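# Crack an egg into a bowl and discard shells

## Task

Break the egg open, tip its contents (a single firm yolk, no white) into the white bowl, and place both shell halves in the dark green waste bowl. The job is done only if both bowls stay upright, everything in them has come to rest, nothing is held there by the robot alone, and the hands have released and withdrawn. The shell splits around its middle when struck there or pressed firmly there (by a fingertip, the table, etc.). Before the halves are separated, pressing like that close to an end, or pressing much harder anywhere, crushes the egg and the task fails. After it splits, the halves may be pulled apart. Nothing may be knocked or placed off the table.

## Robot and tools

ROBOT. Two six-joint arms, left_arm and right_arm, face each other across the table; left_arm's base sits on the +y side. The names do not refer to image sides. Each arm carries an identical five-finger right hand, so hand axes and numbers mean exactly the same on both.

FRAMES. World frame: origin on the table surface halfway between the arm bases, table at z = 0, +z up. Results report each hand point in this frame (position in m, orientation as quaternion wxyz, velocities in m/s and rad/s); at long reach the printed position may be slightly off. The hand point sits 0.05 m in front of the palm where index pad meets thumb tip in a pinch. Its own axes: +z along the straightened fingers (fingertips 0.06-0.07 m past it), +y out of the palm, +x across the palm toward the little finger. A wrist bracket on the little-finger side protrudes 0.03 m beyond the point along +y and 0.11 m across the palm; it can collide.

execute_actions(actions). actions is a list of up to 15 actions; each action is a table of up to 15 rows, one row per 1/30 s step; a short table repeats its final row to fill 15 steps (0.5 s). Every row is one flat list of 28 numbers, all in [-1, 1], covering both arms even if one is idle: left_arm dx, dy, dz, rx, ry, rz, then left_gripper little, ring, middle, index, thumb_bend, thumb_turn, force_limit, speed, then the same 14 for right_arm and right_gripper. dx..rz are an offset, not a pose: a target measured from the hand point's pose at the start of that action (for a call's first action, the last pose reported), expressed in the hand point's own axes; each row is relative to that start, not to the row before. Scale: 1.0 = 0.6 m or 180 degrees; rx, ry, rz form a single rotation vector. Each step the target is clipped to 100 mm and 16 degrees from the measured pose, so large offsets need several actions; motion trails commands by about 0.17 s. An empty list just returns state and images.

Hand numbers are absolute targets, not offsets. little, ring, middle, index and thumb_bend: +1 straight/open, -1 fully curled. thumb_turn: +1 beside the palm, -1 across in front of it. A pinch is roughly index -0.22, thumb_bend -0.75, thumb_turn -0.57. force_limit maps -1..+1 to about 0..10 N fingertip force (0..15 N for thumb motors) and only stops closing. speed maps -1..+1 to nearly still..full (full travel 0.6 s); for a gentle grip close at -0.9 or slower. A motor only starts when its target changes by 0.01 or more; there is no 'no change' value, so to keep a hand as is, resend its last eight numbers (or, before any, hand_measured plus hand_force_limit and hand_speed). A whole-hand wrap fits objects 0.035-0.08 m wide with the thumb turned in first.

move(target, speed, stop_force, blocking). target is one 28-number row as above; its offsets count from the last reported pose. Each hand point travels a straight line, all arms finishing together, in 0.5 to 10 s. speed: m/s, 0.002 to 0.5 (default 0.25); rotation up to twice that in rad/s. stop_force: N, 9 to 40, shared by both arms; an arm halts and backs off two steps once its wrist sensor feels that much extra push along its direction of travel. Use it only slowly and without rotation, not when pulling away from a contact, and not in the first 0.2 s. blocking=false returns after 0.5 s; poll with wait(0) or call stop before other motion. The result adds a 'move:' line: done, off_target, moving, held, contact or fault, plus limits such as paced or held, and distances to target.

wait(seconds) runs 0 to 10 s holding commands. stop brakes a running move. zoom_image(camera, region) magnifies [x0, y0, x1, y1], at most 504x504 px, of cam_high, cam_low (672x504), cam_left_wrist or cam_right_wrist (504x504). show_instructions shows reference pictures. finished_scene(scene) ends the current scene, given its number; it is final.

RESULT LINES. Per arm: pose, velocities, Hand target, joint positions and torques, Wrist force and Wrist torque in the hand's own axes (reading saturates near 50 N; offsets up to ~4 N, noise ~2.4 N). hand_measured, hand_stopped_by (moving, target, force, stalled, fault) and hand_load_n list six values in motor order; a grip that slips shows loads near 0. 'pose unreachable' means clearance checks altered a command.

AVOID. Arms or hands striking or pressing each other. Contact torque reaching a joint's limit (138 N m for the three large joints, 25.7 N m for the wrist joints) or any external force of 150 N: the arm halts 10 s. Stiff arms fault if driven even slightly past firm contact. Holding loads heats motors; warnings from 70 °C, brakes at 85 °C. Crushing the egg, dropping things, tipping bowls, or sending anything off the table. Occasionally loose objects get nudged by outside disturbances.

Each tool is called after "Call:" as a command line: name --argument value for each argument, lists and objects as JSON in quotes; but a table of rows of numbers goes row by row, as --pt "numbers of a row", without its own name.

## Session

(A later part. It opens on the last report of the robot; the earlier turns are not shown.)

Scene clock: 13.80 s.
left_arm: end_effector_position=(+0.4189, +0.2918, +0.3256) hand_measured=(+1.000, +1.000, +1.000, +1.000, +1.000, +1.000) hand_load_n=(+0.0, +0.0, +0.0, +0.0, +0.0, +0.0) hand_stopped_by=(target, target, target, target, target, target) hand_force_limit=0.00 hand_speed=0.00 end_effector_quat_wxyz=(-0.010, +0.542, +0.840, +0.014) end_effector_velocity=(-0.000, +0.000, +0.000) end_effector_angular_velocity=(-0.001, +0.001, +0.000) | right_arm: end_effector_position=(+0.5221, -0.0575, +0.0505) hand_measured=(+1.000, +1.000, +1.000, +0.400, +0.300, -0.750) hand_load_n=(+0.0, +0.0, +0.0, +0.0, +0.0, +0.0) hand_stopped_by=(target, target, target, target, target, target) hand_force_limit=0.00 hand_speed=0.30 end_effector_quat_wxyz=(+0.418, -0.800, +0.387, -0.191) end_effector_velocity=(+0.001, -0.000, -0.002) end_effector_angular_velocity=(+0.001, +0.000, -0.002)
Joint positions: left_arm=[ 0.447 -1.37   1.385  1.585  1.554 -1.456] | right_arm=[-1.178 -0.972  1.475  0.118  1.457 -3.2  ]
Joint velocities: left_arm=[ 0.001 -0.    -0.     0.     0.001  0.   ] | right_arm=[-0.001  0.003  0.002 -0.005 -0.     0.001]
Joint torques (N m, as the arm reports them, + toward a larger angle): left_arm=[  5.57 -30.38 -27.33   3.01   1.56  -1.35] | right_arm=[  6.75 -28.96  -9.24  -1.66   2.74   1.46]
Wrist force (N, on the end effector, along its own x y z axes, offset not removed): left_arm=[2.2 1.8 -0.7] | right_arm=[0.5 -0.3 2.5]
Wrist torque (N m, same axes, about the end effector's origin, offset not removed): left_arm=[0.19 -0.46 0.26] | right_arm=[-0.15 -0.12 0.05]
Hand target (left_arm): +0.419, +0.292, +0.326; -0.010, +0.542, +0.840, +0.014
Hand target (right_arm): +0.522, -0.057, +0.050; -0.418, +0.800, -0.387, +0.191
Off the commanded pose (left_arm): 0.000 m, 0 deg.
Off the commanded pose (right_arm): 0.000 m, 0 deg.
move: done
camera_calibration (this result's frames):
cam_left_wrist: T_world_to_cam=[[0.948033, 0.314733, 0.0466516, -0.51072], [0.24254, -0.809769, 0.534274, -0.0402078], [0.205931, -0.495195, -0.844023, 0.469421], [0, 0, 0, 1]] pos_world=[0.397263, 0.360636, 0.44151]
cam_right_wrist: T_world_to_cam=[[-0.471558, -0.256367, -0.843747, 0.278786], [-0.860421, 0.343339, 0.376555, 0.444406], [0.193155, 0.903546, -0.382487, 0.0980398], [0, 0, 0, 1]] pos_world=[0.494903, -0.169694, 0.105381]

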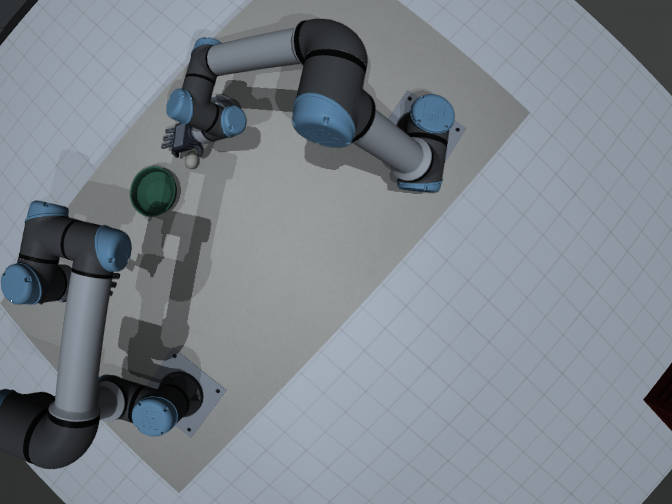

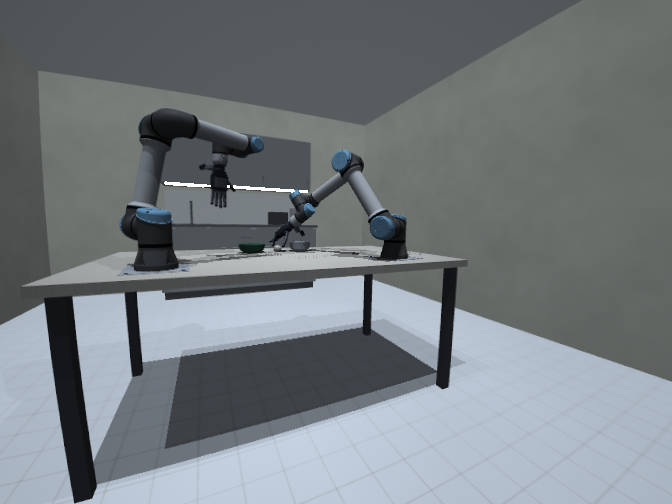

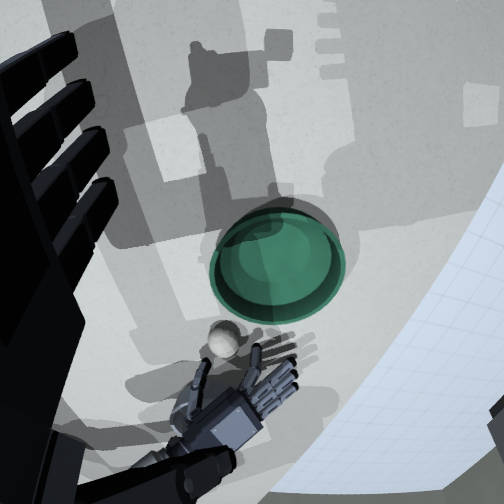

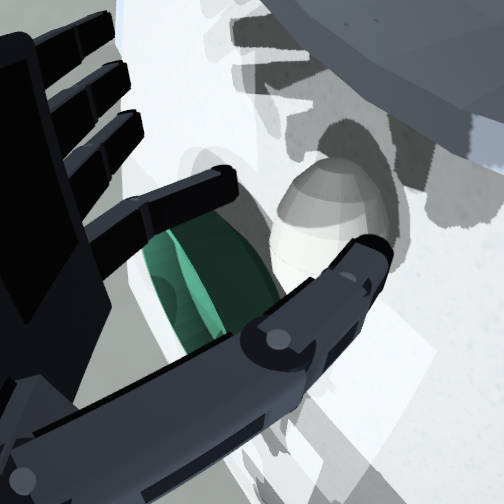

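Call:
move --target '[0,0,0,0,0,0,1,1,1,1,1,1,0,0,-0.004,0.0235,0.0165,0,0,0,1,1,1,0.4,0.3,-0.75,0,0.3]' --speed 0.04

Call:
execute_actions --actions '[[[0,0,0,0,0,0,1,1,1,1,1,1,0,0,0,0,0,0,0,0,1,1,1,-0.3,-0.3,-0.75,-0.4,-0.8]],[[0,0,0,0,0,0,1,1,1,1,1,1,0,0,0,0,0,0,0,0,1,1,1,-0.3,-0.3,-0.75,-0.4,-0.8]],[[0,0,0,0,0,0,1,1,1,1,1,1,0,0,0,0,0,0,0,0,1,1,1,-0.3,-0.3,-0.75,-0.4,-0.8]]]'

Scene clock: 14.83 s.
left_arm: end_effector_position=(+0.4189, +0.2918, +0.3256) hand_measured=(+1.000, +1.000, +1.000, +1.000, +1.000, +1.000) hand_load_n=(+0.0, +0.0, +0.0, +0.0, +0.0, +0.0) hand_stopped_by=(target, target, target, target, target, target) hand_force_limit=0.00 hand_speed=0.00 end_effector_quat_wxyz=(-0.010, +0.542, +0.840, +0.014) end_effector_velocity=(+0.000, +0.000, -0.000) end_effector_angular_velocity=(+0.002, +0.001, -0.000) | right_arm: end_effector_position=(+0.5204, -0.0555, +0.0336) hand_measured=(+1.000, +1.000, +1.000, +0.400, +0.300, -0.750) hand_load_n=(+0.0, +0.0, +0.0, +0.0, +0.0, +0.0) hand_stopped_by=(target, target, target, target, target, target) hand_force_limit=0.00 hand_speed=0.30 end_effector_quat_wxyz=(+0.418, -0.800, +0.387, -0.191) end_effector_velocity=(-0.001, +0.000, -0.003) end_effector_angular_velocity=(-0.001, +0.001, -0.001)
Joint positions: left_arm=[ 0.447 -1.37   1.385  1.585  1.554 -1.456] | right_arm=[-1.173 -0.952  1.49   0.083  1.461 -3.197]
Joint velocities: left_arm=[ 0.     0.001  0.     0.001 -0.     0.   ] | right_arm=[ 0.001  0.003  0.002 -0.004  0.002  0.001]
Joint torques (N m, as the arm reports them, + toward a larger angle): left_arm=[  5.47 -30.44 -26.99   3.08   1.38  -1.42] | right_arm=[  7.37 -29.88  -7.49  -1.93   2.71   1.55]
Wrist force (N, on the end effector, along its own x y z axes, offset not removed): left_arm=[4.1 -0.5 -5.0] | right_arm=[0.4 1.5 -1.5]
Wrist torque (N m, same axes, about the end effector's origin, offset not removed): left_arm=[0.28 -0.54 0.38] | right_arm=[0.35 0.08 -0.02]
Hand target (left_arm): +0.419, +0.292, +0.326; -0.010, +0.542, +0.840, +0.014
Hand target (right_arm): +0.520, -0.055, +0.033; -0.418, +0.800, -0.387, +0.191
Off the commanded pose (left_arm): 0.000 m, 0 deg.
Off the commanded pose (right_arm): 0.000 m, 0 deg.
move: done
camera_calibration (this result's frames):
cam_left_wrist: T_world_to_cam=[[0.948033, 0.314733, 0.0466518, -0.51072], [0.24254, -0.809769, 0.534274, -0.0402078], [0.205931, -0.495195, -0.844023, 0.469421], [0, 0, 0, 1]] pos_world=[0.397263, 0.360636, 0.44151]
cam_right_wrist: T_world_to_cam=[[-0.471577, -0.256372, -0.843735, 0.264258], [-0.860414, 0.343336, 0.376576, 0.448557], [0.193141, 0.903545, -0.382495, 0.0900977], [0, 0, 0, 1]] pos_world=[0.493161, -0.167665, 0.0885103]

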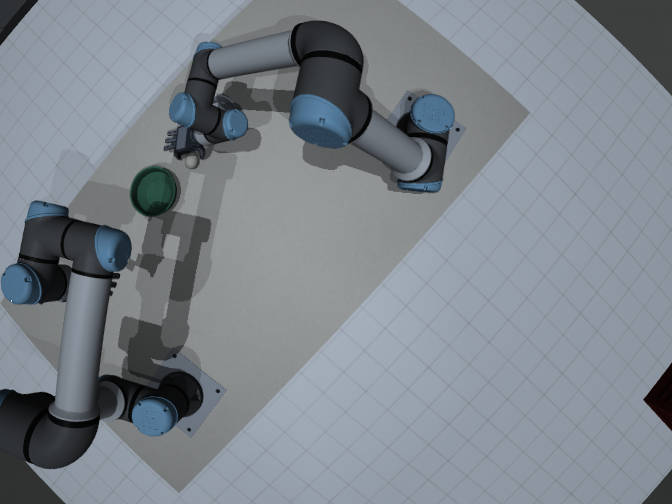

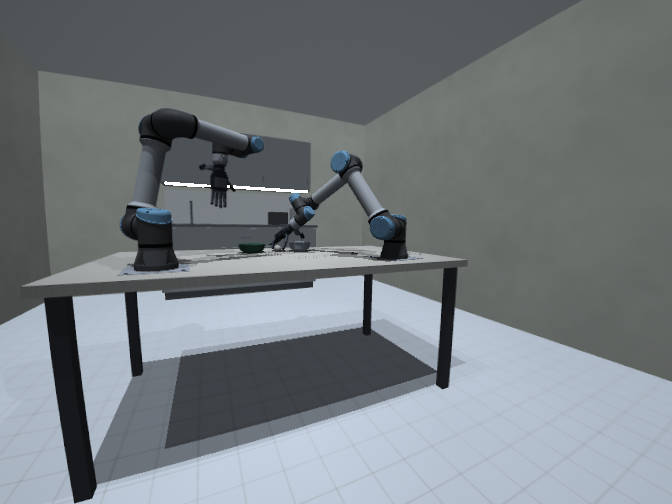

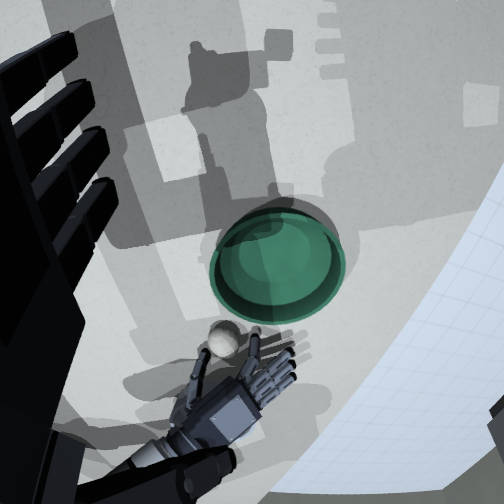

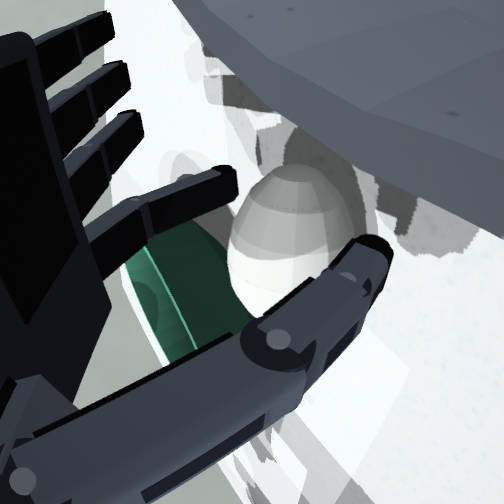

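Scene clock: 16.33 s.
left_arm: end_effector_position=(+0.4189, +0.2918, +0.3256) hand_measured=(+1.000, +1.000, +1.000, +1.000, +1.000, +1.000) hand_load_n=(+0.0, +0.0, +0.0, +0.0, +0.0, +0.0) hand_stopped_by=(target, target, target, target, target, target) hand_force_limit=0.00 hand_speed=0.00 end_effector_quat_wxyz=(-0.010, +0.542, +0.840, +0.014) end_effector_velocity=(+0.001, +0.000, +0.000) end_effector_angular_velocity=(-0.001, -0.001, +0.003) | right_arm: end_effector_position=(+0.5204, -0.0555, +0.0336) hand_measured=(+1.000, +1.000, +1.000, +0.102, +0.120, -0.750) hand_load_n=(+0.0, +0.0, +0.0, +5.0, +4.5, -1.0) hand_stopped_by=(target, target, target, force, force, target) hand_force_limit=-0.40 hand_speed=-0.80 end_effector_quat_wxyz=(+0.418, -0.800, +0.387, -0.191) end_effector_velocity=(-0.000, -0.001, -0.001) end_effector_angular_velocity=(-0.002, +0.003, -0.001)
Joint positions: left_arm=[ 0.447 -1.37   1.385  1.585  1.554 -1.456] | right_arm=[-1.173 -0.952  1.49   0.083  1.461 -3.197]
Joint velocities: left_arm=[ 0.001  0.001 -0.002 -0.001 -0.001 -0.001] | right_arm=[-0.001  0.002  0.     0.001  0.001  0.   ]
Joint torques (N m, as the arm reports them, + toward a larger angle): left_arm=[  5.38 -30.18 -26.92   3.06   1.5   -1.36] | right_arm=[  5.72 -45.09 -21.99   1.18   1.97   1.03]
Wrist force (N, on the end effector, along its own x y z axes, offset not removed): left_arm=[6.6 -2.1 -3.6] | right_arm=[-1.4 1.6 0.7]
Wrist torque (N m, same axes, about the end effector's origin, offset not removed): left_arm=[0.00 -0.78 0.04] | right_arm=[0.17 0.22 -0.10]
Hand target (left_arm): +0.419, +0.292, +0.326; -0.010, +0.542, +0.840, +0.014
Hand target (right_arm): +0.520, -0.055, +0.034; -0.418, +0.800, -0.387, +0.191
Off the commanded pose (left_arm): 0.000 m, 0 deg.
Off the commanded pose (right_arm): 0.000 m, 0 deg.
camera_calibration (this result's frames):
cam_left_wrist: T_world_to_cam=[[0.948033, 0.314733, 0.0466516, -0.51072], [0.24254, -0.809769, 0.534274, -0.0402077], [0.205931, -0.495194, -0.844023, 0.469421], [0, 0, 0, 1]] pos_world=[0.397263, 0.360636, 0.44151]
cam_right_wrist: T_world_to_cam=[[-0.471641, -0.25641, -0.843687, 0.264199], [-0.860385, 0.343354, 0.376625, 0.448551], [0.193113, 0.903527, -0.382551, 0.0900877], [0, 0, 0, 1]] pos_world=[0.493137, -0.167665, 0.0884293]

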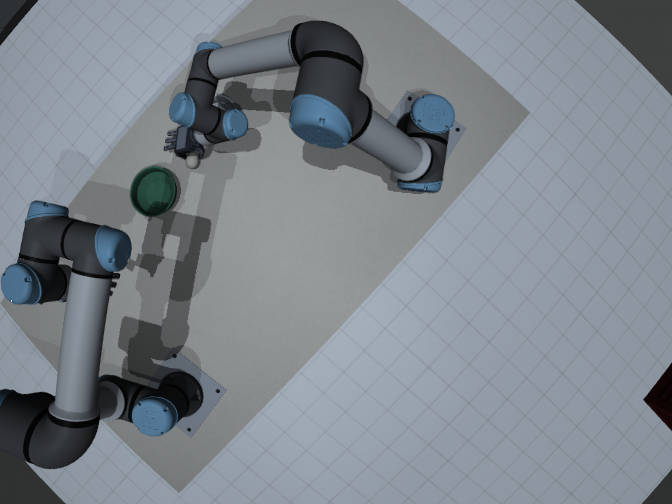

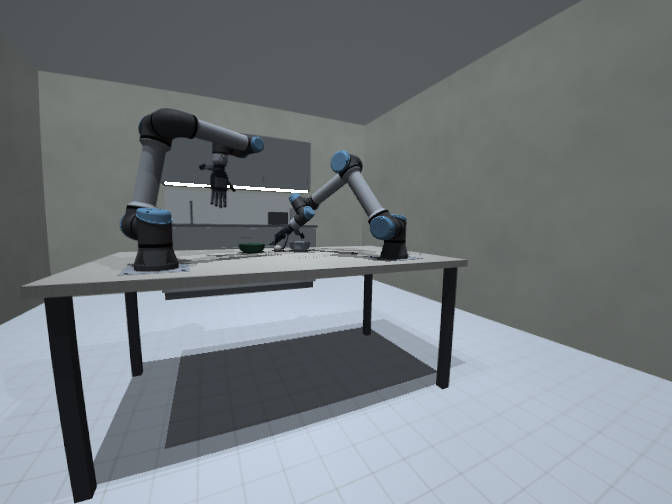

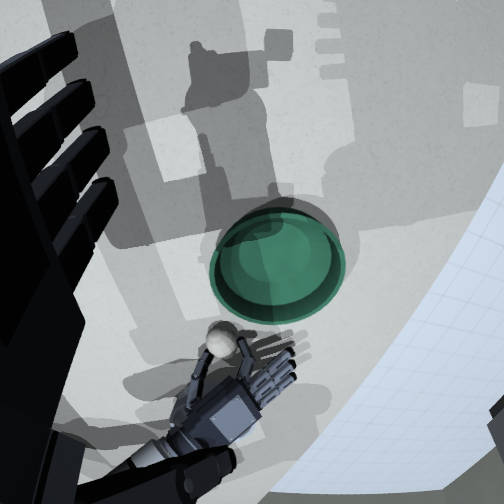

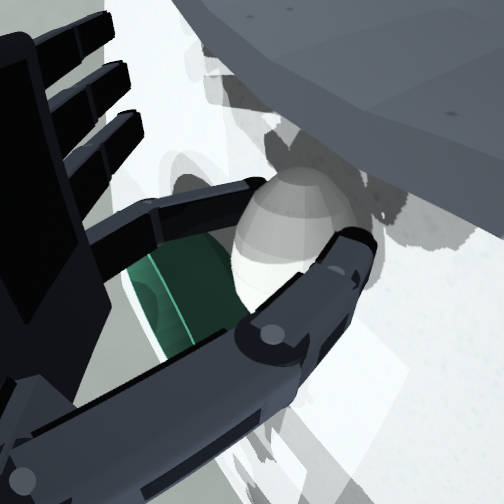

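Call:
execute_actions --actions '[[[0,0,0,0,0,0.1,1,1,1,0.45,0.4,-0.75,0,0,0,0,0,0,0,0,1,1,1,-0.4,-0.3,-0.75,0.5,-0.9]]]'

Call:
move --target '[0,0,0,0,0,0.54,1,1,1,0.45,0.4,-0.75,0,0,0,-0.14,-0.098,0,0,0,1,1,1,-0.4,-0.3,-0.75,0.5,-0.9]' --speed 0.4

Call:
move --target '[0.1,0.3,0.15,0,0.5,0,1,1,1,0.45,0.4,-0.75,0,0,0.23,0.066,-0.094,0,0.178,0.124,1,1,1,-0.4,-0.3,-0.75,0.5,-0.9]' --speed 0.3

Scene clock: 17.27 s.
left_arm: end_effector_position=(+0.4187, +0.2920, +0.3256) hand_measured=(+1.000, +1.000, +1.000, +0.450, +0.582, +0.434) hand_load_n=(+0.0, +0.0, +0.0, +0.0, +0.0, -0.5) hand_stopped_by=(target, target, target, moving, moving, moving) hand_force_limit=0.00 hand_speed=0.00 end_effector_quat_wxyz=(-0.011, +0.661, +0.750, +0.014) end_effector_velocity=(+0.002, -0.002, +0.001) end_effector_angular_velocity=(-0.015, +0.019, -0.126) | right_arm: end_effector_position=(+0.5204, -0.0555, +0.0336) hand_measured=(+1.000, +1.000, +1.000, +0.090, +0.120, -0.750) hand_load_n=(+0.0, +0.0, +0.0, +8.0, +7.0, -1.0) hand_stopped_by=(target, target, target, force, force, target) hand_force_limit=0.50 hand_speed=-0.90 end_effector_quat_wxyz=(+0.418, -0.800, +0.387, -0.191) end_effector_velocity=(-0.001, +0.001, +0.000) end_effector_angular_velocity=(-0.000, -0.000, +0.003)
Joint positions: left_arm=[ 0.482 -1.394  1.413  1.581  1.55  -1.123] | right_arm=[-1.173 -0.952  1.49   0.083  1.461 -3.197]
Joint velocities: left_arm=[ 0.035  0.003 -0.01   0.001  0.019  0.161] | right_arm=[ 0.002  0.    -0.    -0.    -0.001 -0.001]
Joint torques (N m, as the arm reports them, + toward a larger angle): left_arm=[  5.74 -17.37 -32.93   3.94   2.57   1.38] | right_arm=[  5.2  -44.22 -21.45   1.18   2.11   1.  ]
Wrist force (N, on the end effector, along its own x y z axes, offset not removed): left_arm=[0.6 1.9 -1.0] | right_arm=[-2.1 0.2 -1.2]
Wrist torque (N m, same axes, about the end effector's origin, offset not removed): left_arm=[0.37 0.11 -0.09] | right_arm=[0.16 0.36 -0.15]
Hand target (left_arm): +0.419, +0.292, +0.326; -0.012, +0.667, +0.745, +0.013
Hand target (right_arm): +0.520, -0.055, +0.034; -0.418, +0.800, -0.387, +0.191
Off the commanded pose (left_arm): 0.000 m, 1 deg.
Off the commanded pose (right_arm): 0.000 m, 0 deg.
camera_calibration (this result's frames):
cam_left_wrist: T_world_to_cam=[[0.998982, 0.0224675, 0.0391176, -0.444191], [-0.00178277, -0.846806, 0.531898, 0.0739474], [0.0450755, -0.531427, -0.845904, 0.548159], [0, 0, 0, 1]] pos_world=[0.419163, 0.363905, 0.441733]
cam_right_wrist: T_world_to_cam=[[-0.471641, -0.25641, -0.843687, 0.264199], [-0.860385, 0.343354, 0.376625, 0.448551], [0.193113, 0.903528, -0.382551, 0.0900877], [0, 0, 0, 1]] pos_world=[0.493137, -0.167665, 0.0884294]

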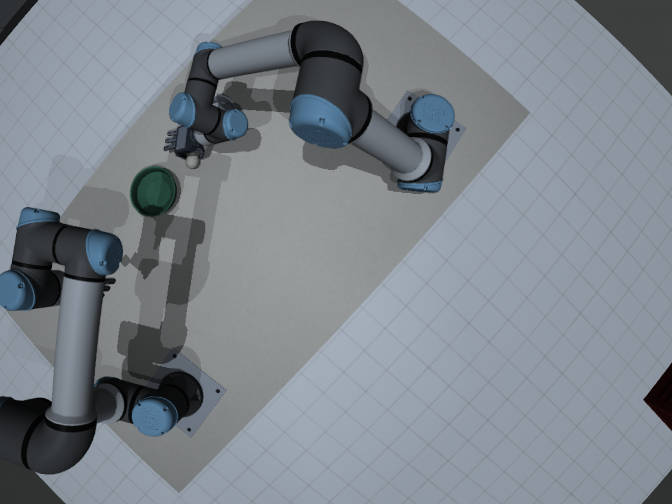

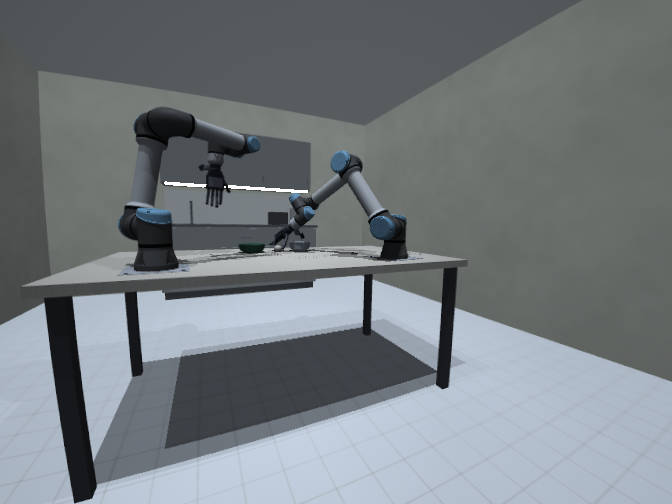

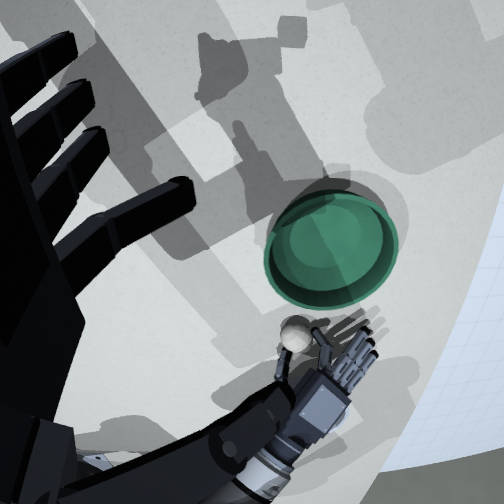

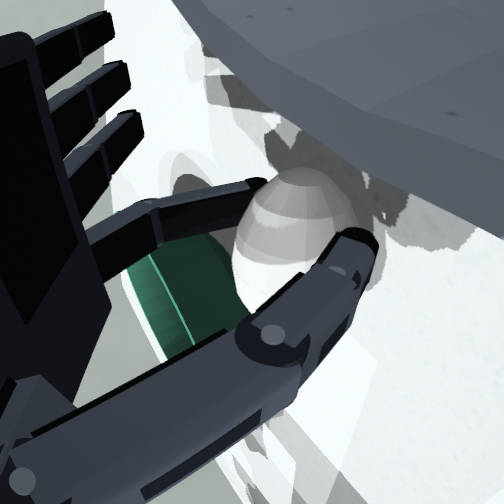

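Scene clock: 20.03 s.
left_arm: end_effector_position=(+0.4190, +0.2921, +0.3256) hand_measured=(+1.000, +1.000, +1.000, +0.450, +0.400, -0.750) hand_load_n=(+0.0, +0.0, +0.0, +0.0, +0.0, +0.0) hand_stopped_by=(target, target, target, target, target, target) hand_force_limit=0.00 hand_speed=0.00 end_effector_quat_wxyz=(-0.018, +1.000, +0.001, +0.001) end_effector_velocity=(-0.000, -0.000, +0.001) end_effector_angular_velocity=(-0.001, +0.002, -0.017) | right_arm: end_effector_position=(+0.5221, -0.0566, +0.1360) hand_measured=(+1.000, +1.000, +1.000, +0.090, +0.120, -0.750) hand_load_n=(+0.0, +0.0, +0.0, +8.0, +7.0, -1.0) hand_stopped_by=(target, target, target, force, force, target) hand_force_limit=0.50 hand_speed=-0.90 end_effector_quat_wxyz=(+0.418, -0.800, +0.387, -0.191) end_effector_velocity=(-0.000, +0.000, +0.001) end_effector_angular_velocity=(+0.001, +0.000, -0.001)
Joint positions: left_arm=[ 0.724 -1.237  1.208  1.623  1.543  0.814] | right_arm=[-1.176 -1.052  1.366  0.307  1.459 -3.199]
Joint velocities: left_arm=[ 0.001  0.003 -0.006  0.002  0.002  0.018] | right_arm=[ 0.    -0.002 -0.001  0.002  0.     0.001]
Joint torques (N m, as the arm reports them, + toward a larger angle): left_arm=[  6.96 -23.   -31.37   5.54   2.59   1.52] | right_arm=[ -5.99 -49.08 -28.59   2.38  -3.03  -1.72]
Wrist force (N, on the end effector, along its own x y z axes, offset not removed): left_arm=[0.8 -3.8 -6.9] | right_arm=[-0.2 2.1 2.0]
Wrist torque (N m, same axes, about the end effector's origin, offset not removed): left_arm=[-0.27 0.00 -0.10] | right_arm=[0.23 -0.10 0.00]
Hand target (left_arm): +0.419, +0.292, +0.326; -0.018, +1.000, +0.000, +0.001
Hand target (right_arm): +0.522, -0.057, +0.136; -0.418, +0.800, -0.387, +0.191
Off the commanded pose (left_arm): 0.000 m, 0 deg.
Off the commanded pose (right_arm): 0.000 m, 0 deg.
move: done
camera_calibration (this result's frames):
cam_left_wrist: T_world_to_cam=[[-0.0997869, -0.995009, 0.000211308, 0.325811], [-0.822272, 0.0825832, 0.563071, 0.136177], [-0.560278, 0.0560134, -0.826408, 0.623836], [0, 0, 0, 1]] pos_world=[0.494007, 0.277995, 0.438797]
cam_right_wrist: T_world_to_cam=[[-0.47163, -0.256408, -0.843694, 0.351174], [-0.86039, 0.343355, 0.376613, 0.411782], [0.19312, 0.903528, -0.382547, 0.129954], [0, 0, 0, 1]] pos_world=[0.49482, -0.168761, 0.190914]

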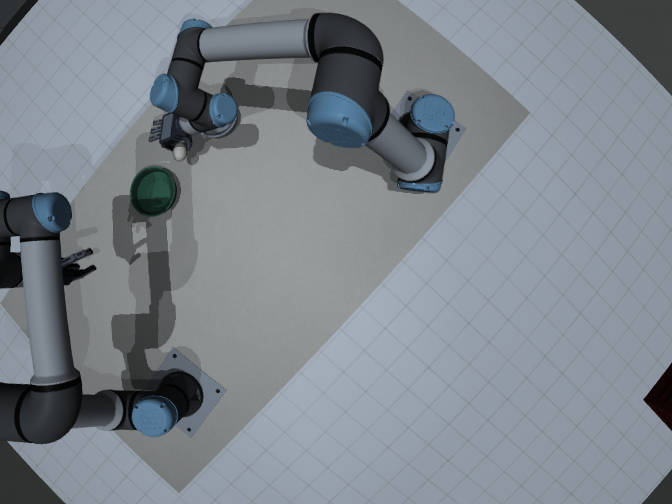

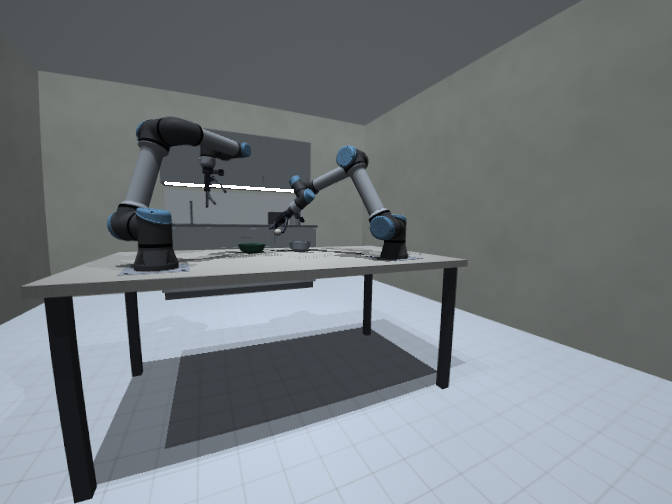

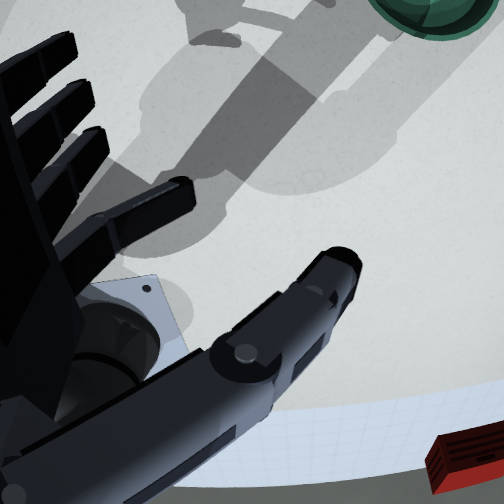

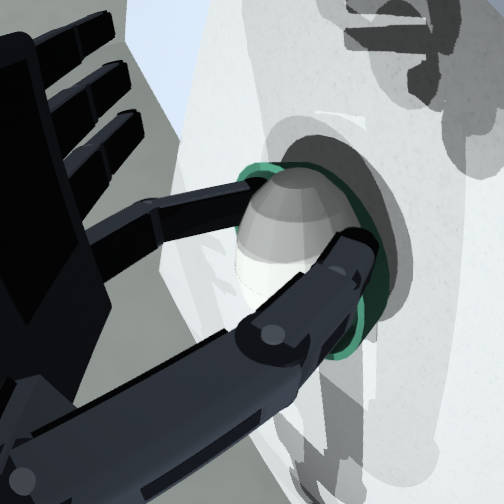

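Scene clock: 23.23 s.
left_arm: end_effector_position=(+0.4782, +0.1157, +0.2293) hand_measured=(+1.000, +1.000, +1.000, +0.450, +0.400, -0.750) hand_load_n=(+0.0, +0.0, +0.0, +0.0, +0.0, +0.0) hand_stopped_by=(target, target, target, target, target, target) hand_force_limit=0.00 hand_speed=0.00 end_effector_quat_wxyz=(+0.037, -0.724, -0.014, -0.688) end_effector_velocity=(+0.001, -0.003, +0.000) end_effector_angular_velocity=(-0.005, +0.003, -0.041) | right_arm: end_effector_position=(+0.5550, -0.2071, +0.1338) hand_measured=(+1.000, +1.000, +1.000, +0.090, +0.120, -0.750) hand_load_n=(+0.0, +0.0, +0.0, +8.0, +7.0, -1.0) hand_stopped_by=(target, target, target, force, force, target) hand_force_limit=0.50 hand_speed=-0.90 end_effector_quat_wxyz=(+0.324, -0.628, +0.632, -0.319) end_effector_velocity=(-0.000, -0.001, -0.001) end_effector_angular_velocity=(-0.002, +0.001, -0.005)
Joint positions: left_arm=[ 0.033 -1.224  1.803  0.169  0.073  0.859] | right_arm=[-1.238 -1.158  1.538  0.306  1.96  -2.829]
Joint velocities: left_arm=[ 0.01  -0.119  0.078 -0.407  0.039  0.445] | right_arm=[0.    0.001 0.001 0.001 0.005 0.003]
Joint torques (N m, as the arm reports them, + toward a larger angle): left_arm=[  7.28 -36.72  -2.18  -2.51   1.47   3.01] | right_arm=[ -5.68 -22.67 -10.18   2.63   3.15   1.56]
Wrist force (N, on the end effector, along its own x y z axes, offset not removed): left_arm=[3.3 0.1 -2.7] | right_arm=[-3.0 1.2 2.0]
Wrist torque (N m, same axes, about the end effector's origin, offset not removed): left_arm=[0.47 -0.40 0.29] | right_arm=[0.12 0.40 -0.20]
Hand target (left_arm): +0.478, +0.115, +0.229; -0.034, +0.724, +0.011, +0.689
Hand target (right_arm): +0.555, -0.207, +0.134; -0.324, +0.628, -0.632, +0.319
Off the commanded pose (left_arm): 0.001 m, 5 deg.
Off the commanded pose (right_arm): 0.000 m, 0 deg.
move: off_target (left_arm)
camera_calibration (this result's frames):
cam_left_wrist: T_world_to_cam=[[0.0284347, -0.990611, -0.13372, 0.125096], [-0.609532, 0.0888423, -0.787767, 0.460895], [0.792251, 0.103906, -0.601283, -0.116553], [0, 0, 0, 1]] pos_world=[0.369712, 0.0950847, 0.309724]
cam_right_wrist: T_world_to_cam=[[-0.536352, 0.0897597, -0.839208, 0.433234], [-0.44879, 0.81177, 0.373654, 0.361579], [0.714783, 0.577038, -0.395111, -0.0966713], [0, 0, 0, 1]] pos_world=[0.463738, -0.276622, 0.190272]

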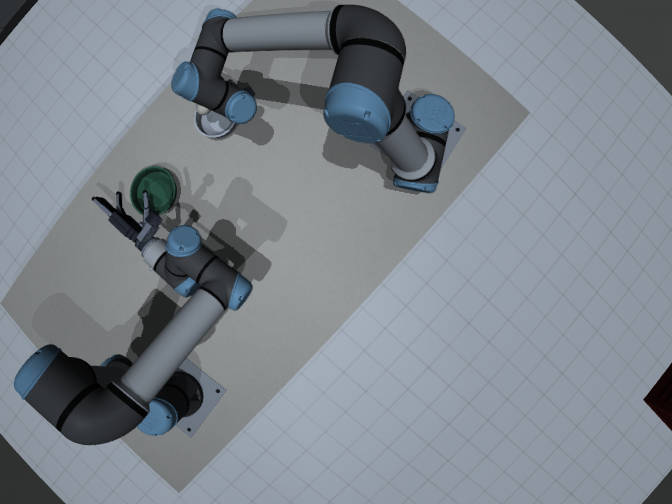

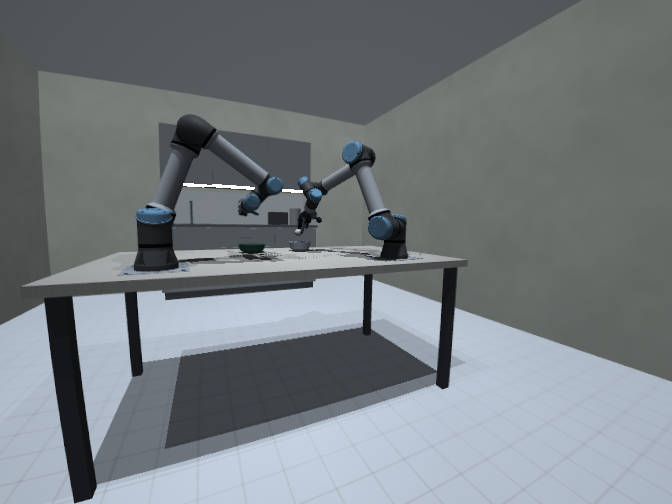

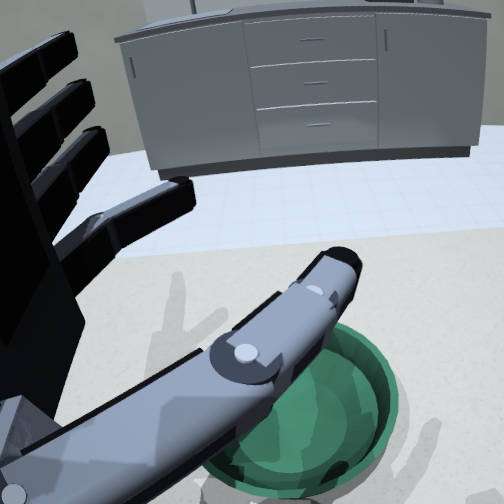

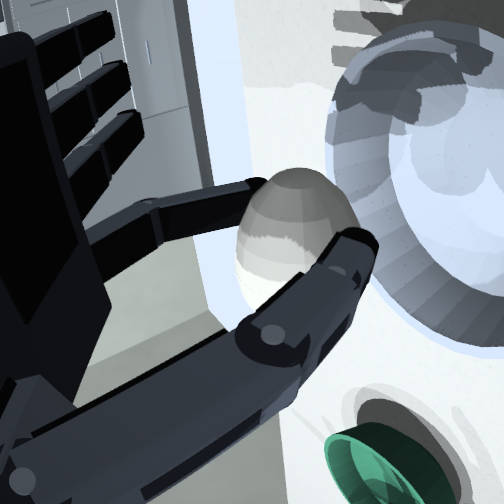

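Call:
move --target '[-0.16,0.373,0.11,-0.205,0,0,1,1,1,0.45,0.4,-0.75,0,0,0,0,0,0,0,0,1,1,1,-0.4,-0.3,-0.75,0.5,-0.9]' --speed 0.15

Scene clock: 26.13 s.
left_arm: end_effector_position=(+0.5548, -0.0991, +0.1226) hand_measured=(+1.000, +1.000, +1.000, +0.450, +0.400, -0.750) hand_load_n=(+0.0, +0.0, +0.0, +0.0, +0.0, +0.0) hand_stopped_by=(target, target, target, target, target, target) hand_force_limit=0.00 hand_speed=0.00 end_effector_quat_wxyz=(+0.194, +0.698, -0.205, +0.658) end_effector_velocity=(+0.002, -0.002, +0.001) end_effector_angular_velocity=(-0.003, -0.000, -0.003) | right_arm: end_effector_position=(+0.5550, -0.2071, +0.1338) hand_measured=(+1.000, +1.000, +1.000, +0.090, +0.120, -0.750) hand_load_n=(+0.0, +0.0, +0.0, +8.0, +7.0, -1.0) hand_stopped_by=(target, target, target, force, force, target) hand_force_limit=0.50 hand_speed=-0.90 end_effector_quat_wxyz=(+0.324, -0.628, +0.632, -0.319) end_effector_velocity=(-0.001, +0.000, -0.001) end_effector_angular_velocity=(-0.001, +0.003, +0.001)
Joint positions: left_arm=[ 0.305 -0.949  1.609 -0.587  0.971  1.528] | right_arm=[-1.238 -1.158  1.538  0.306  1.96  -2.829]
Joint velocities: left_arm=[ 0.003  0.005 -0.009  0.002  0.006 -0.   ] | right_arm=[0.002 0.002 0.001 0.001 0.001 0.001]
Joint torques (N m, as the arm reports them, + toward a larger angle): left_arm=[  7.03 -31.55 -33.33   2.01   2.35   1.56] | right_arm=[  6.91 -44.   -11.62  -1.51  -2.52  -1.81]
Wrist force (N, on the end effector, along its own x y z axes, offset not removed): left_arm=[5.1 -0.3 1.1] | right_arm=[-0.8 -1.6 2.1]
Wrist torque (N m, same axes, about the end effector's origin, offset not removed): left_arm=[-0.20 -0.85 0.12] | right_arm=[-0.24 0.17 -0.22]
Hand target (left_arm): +0.555, -0.099, +0.122; +0.194, +0.698, -0.205, +0.658
Hand target (right_arm): +0.555, -0.207, +0.134; -0.324, +0.628, -0.632, +0.319
Off the commanded pose (left_arm): 0.001 m, 0 deg.
Off the commanded pose (right_arm): 0.000 m, 0 deg.
move: done
camera_calibration (this result's frames):
cam_left_wrist: T_world_to_cam=[[-0.574069, -0.812969, -0.0976055, 0.243323], [-0.456869, 0.416952, -0.785762, 0.390171], [0.679497, -0.406488, -0.610779, -0.205999], [0, 0, 0, 1]] pos_world=[0.457917, -0.0486047, 0.204512]
cam_right_wrist: T_world_to_cam=[[-0.536348, 0.0897828, -0.839208, 0.433247], [-0.448756, 0.811789, 0.373654, 0.361588], [0.714807, 0.577008, -0.395111, -0.0966899], [0, 0, 0, 1]] pos_world=[0.46375, -0.27664, 0.190272]

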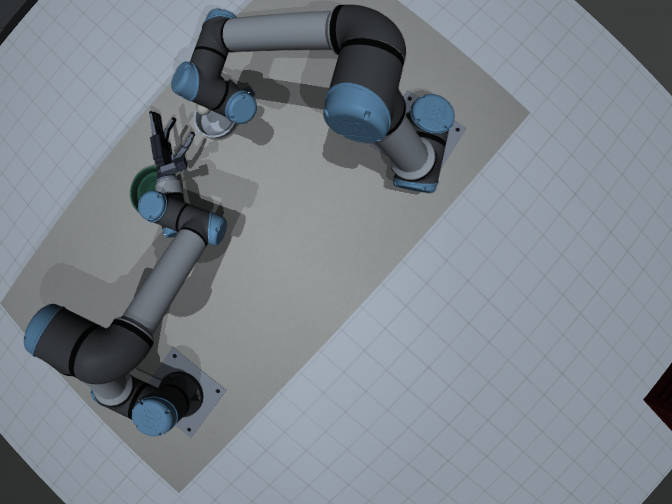

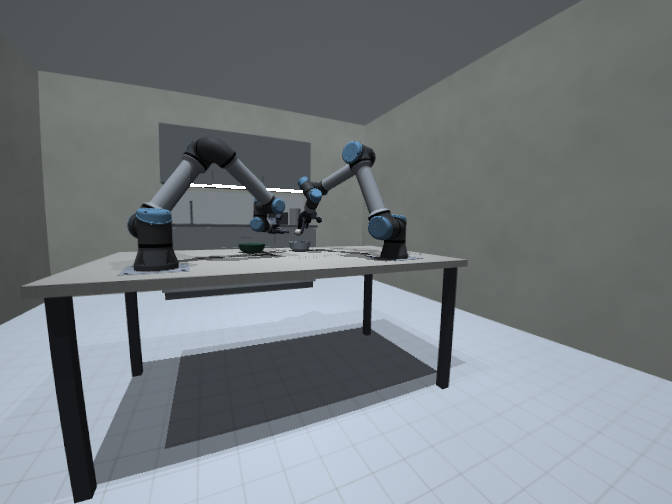

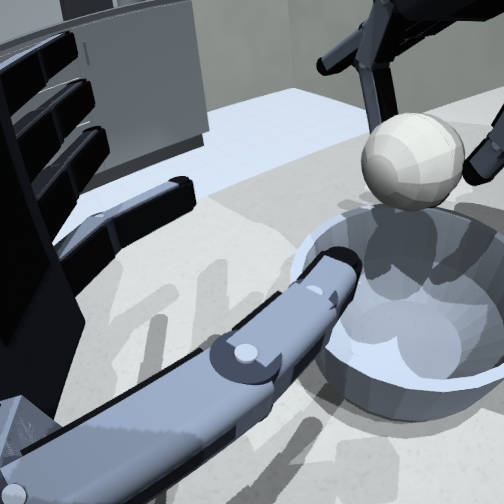

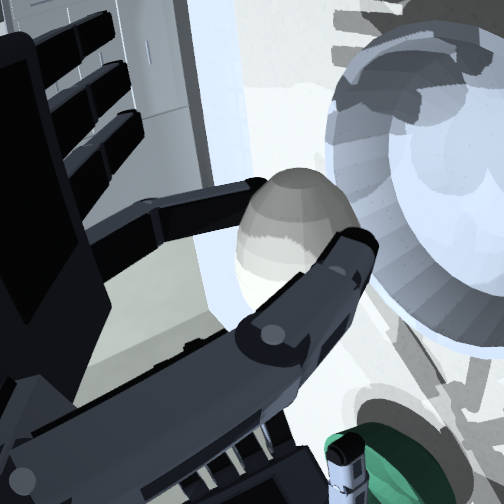

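Call:
move --target '[0,0.073,0.042,0,0,0,1,1,1,0.45,0.4,-0.75,0,0,0,0,0,0,0,0,1,1,1,-0.4,-0.3,-0.75,0.5,-0.9]' --speed 0.07

Scene clock: 27.60 s.
left_arm: end_effector_position=(+0.5522, -0.1492, +0.1210) hand_measured=(+1.000, +1.000, +1.000, +0.450, +0.400, -0.750) hand_load_n=(+0.0, +0.0, +0.0, +0.0, +0.0, +0.0) hand_stopped_by=(target, target, target, target, target, target) hand_force_limit=0.00 hand_speed=0.00 end_effector_quat_wxyz=(+0.194, +0.698, -0.205, +0.658) end_effector_velocity=(+0.002, -0.001, -0.000) end_effector_angular_velocity=(+0.001, +0.000, +0.002) | right_arm: end_effector_position=(+0.5550, -0.2071, +0.1338) hand_measured=(+1.000, +1.000, +1.000, +0.090, +0.120, -0.750) hand_load_n=(+0.0, +0.0, +0.0, +8.0, +7.0, -1.0) hand_stopped_by=(target, target, target, force, force, target) hand_force_limit=0.50 hand_speed=-0.90 end_effector_quat_wxyz=(+0.324, -0.628, +0.632, -0.319) end_effector_velocity=(-0.001, +0.000, -0.001) end_effector_angular_velocity=(-0.001, +0.001, +0.001)
Joint positions: left_arm=[ 0.268 -0.869  1.467 -0.524  0.934  1.525] | right_arm=[-1.238 -1.158  1.538  0.306  1.96  -2.829]
Joint velocities: left_arm=[ 0.001  0.005 -0.008  0.004 -0.001 -0.   ] | right_arm=[ 0.001  0.     0.001 -0.    -0.    -0.   ]
Joint torques (N m, as the arm reports them, + toward a larger angle): left_arm=[ -6.29 -37.62 -33.04   1.64  -2.22  -1.59] | right_arm=[  2.95 -44.48 -11.84  -1.59  -2.34  -1.82]
Wrist force (N, on the end effector, along its own x y z axes, offset not removed): left_arm=[0.8 0.4 -3.6] | right_arm=[-4.0 3.6 -1.8]
Wrist torque (N m, same axes, about the end effector's origin, offset not removed): left_arm=[0.24 0.14 -0.06] | right_arm=[0.46 0.62 -0.14]
Hand target (left_arm): +0.552, -0.150, +0.121; +0.194, +0.698, -0.205, +0.658
Hand target (right_arm): +0.555, -0.207, +0.134; -0.324, +0.628, -0.632, +0.319
Off the commanded pose (left_arm): 0.000 m, 0 deg.
Off the commanded pose (right_arm): 0.000 m, 0 deg.
move: done
camera_calibration (this result's frames):
cam_left_wrist: T_world_to_cam=[[-0.574087, -0.812961, -0.0975609, 0.200941], [-0.456863, 0.416921, -0.785782, 0.408672], [0.679485, -0.406536, -0.610761, -0.225577], [0, 0, 0, 1]] pos_world=[0.455341, -0.0987321, 0.202958]
cam_right_wrist: T_world_to_cam=[[-0.536351, 0.089764, -0.839208, 0.433236], [-0.448784, 0.811773, 0.373654, 0.36158], [0.714787, 0.577033, -0.39511, -0.0966748], [0, 0, 0, 1]] pos_world=[0.46374, -0.276626, 0.190272]

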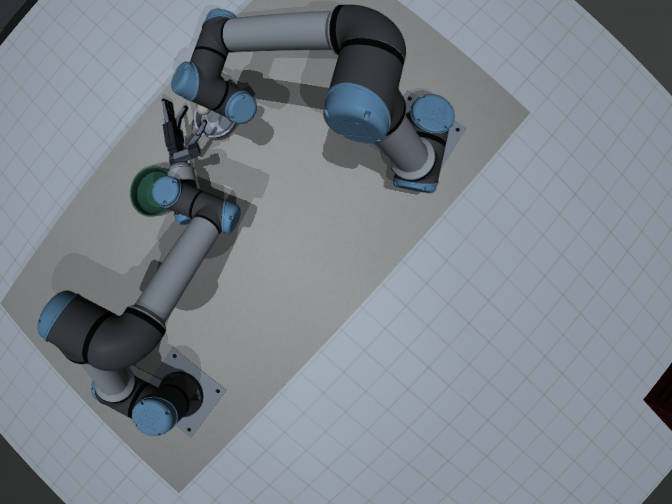

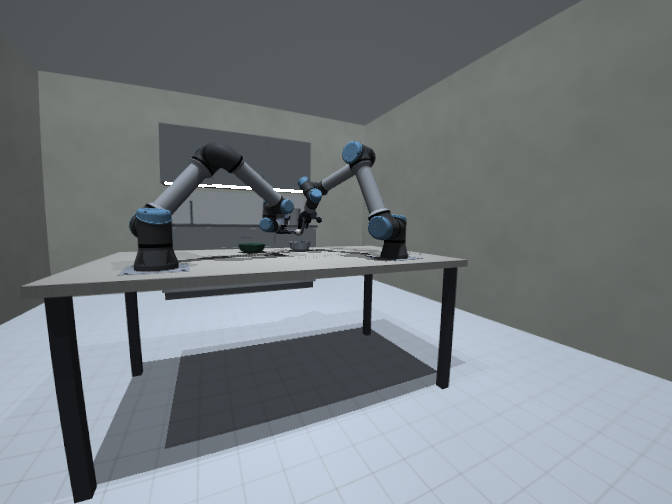

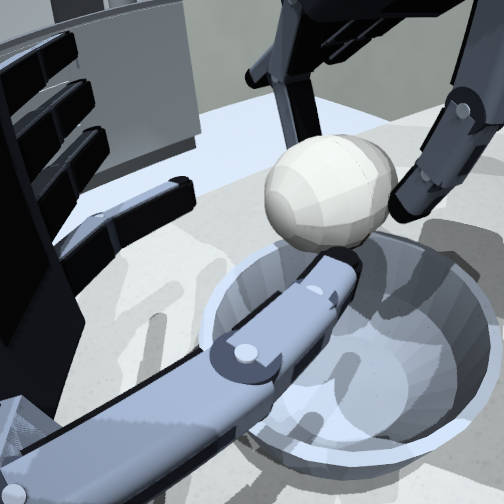

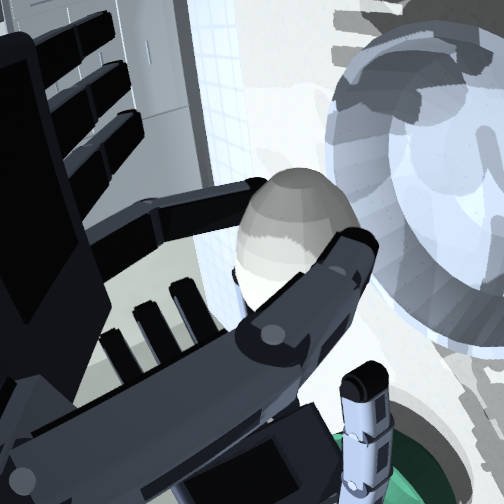

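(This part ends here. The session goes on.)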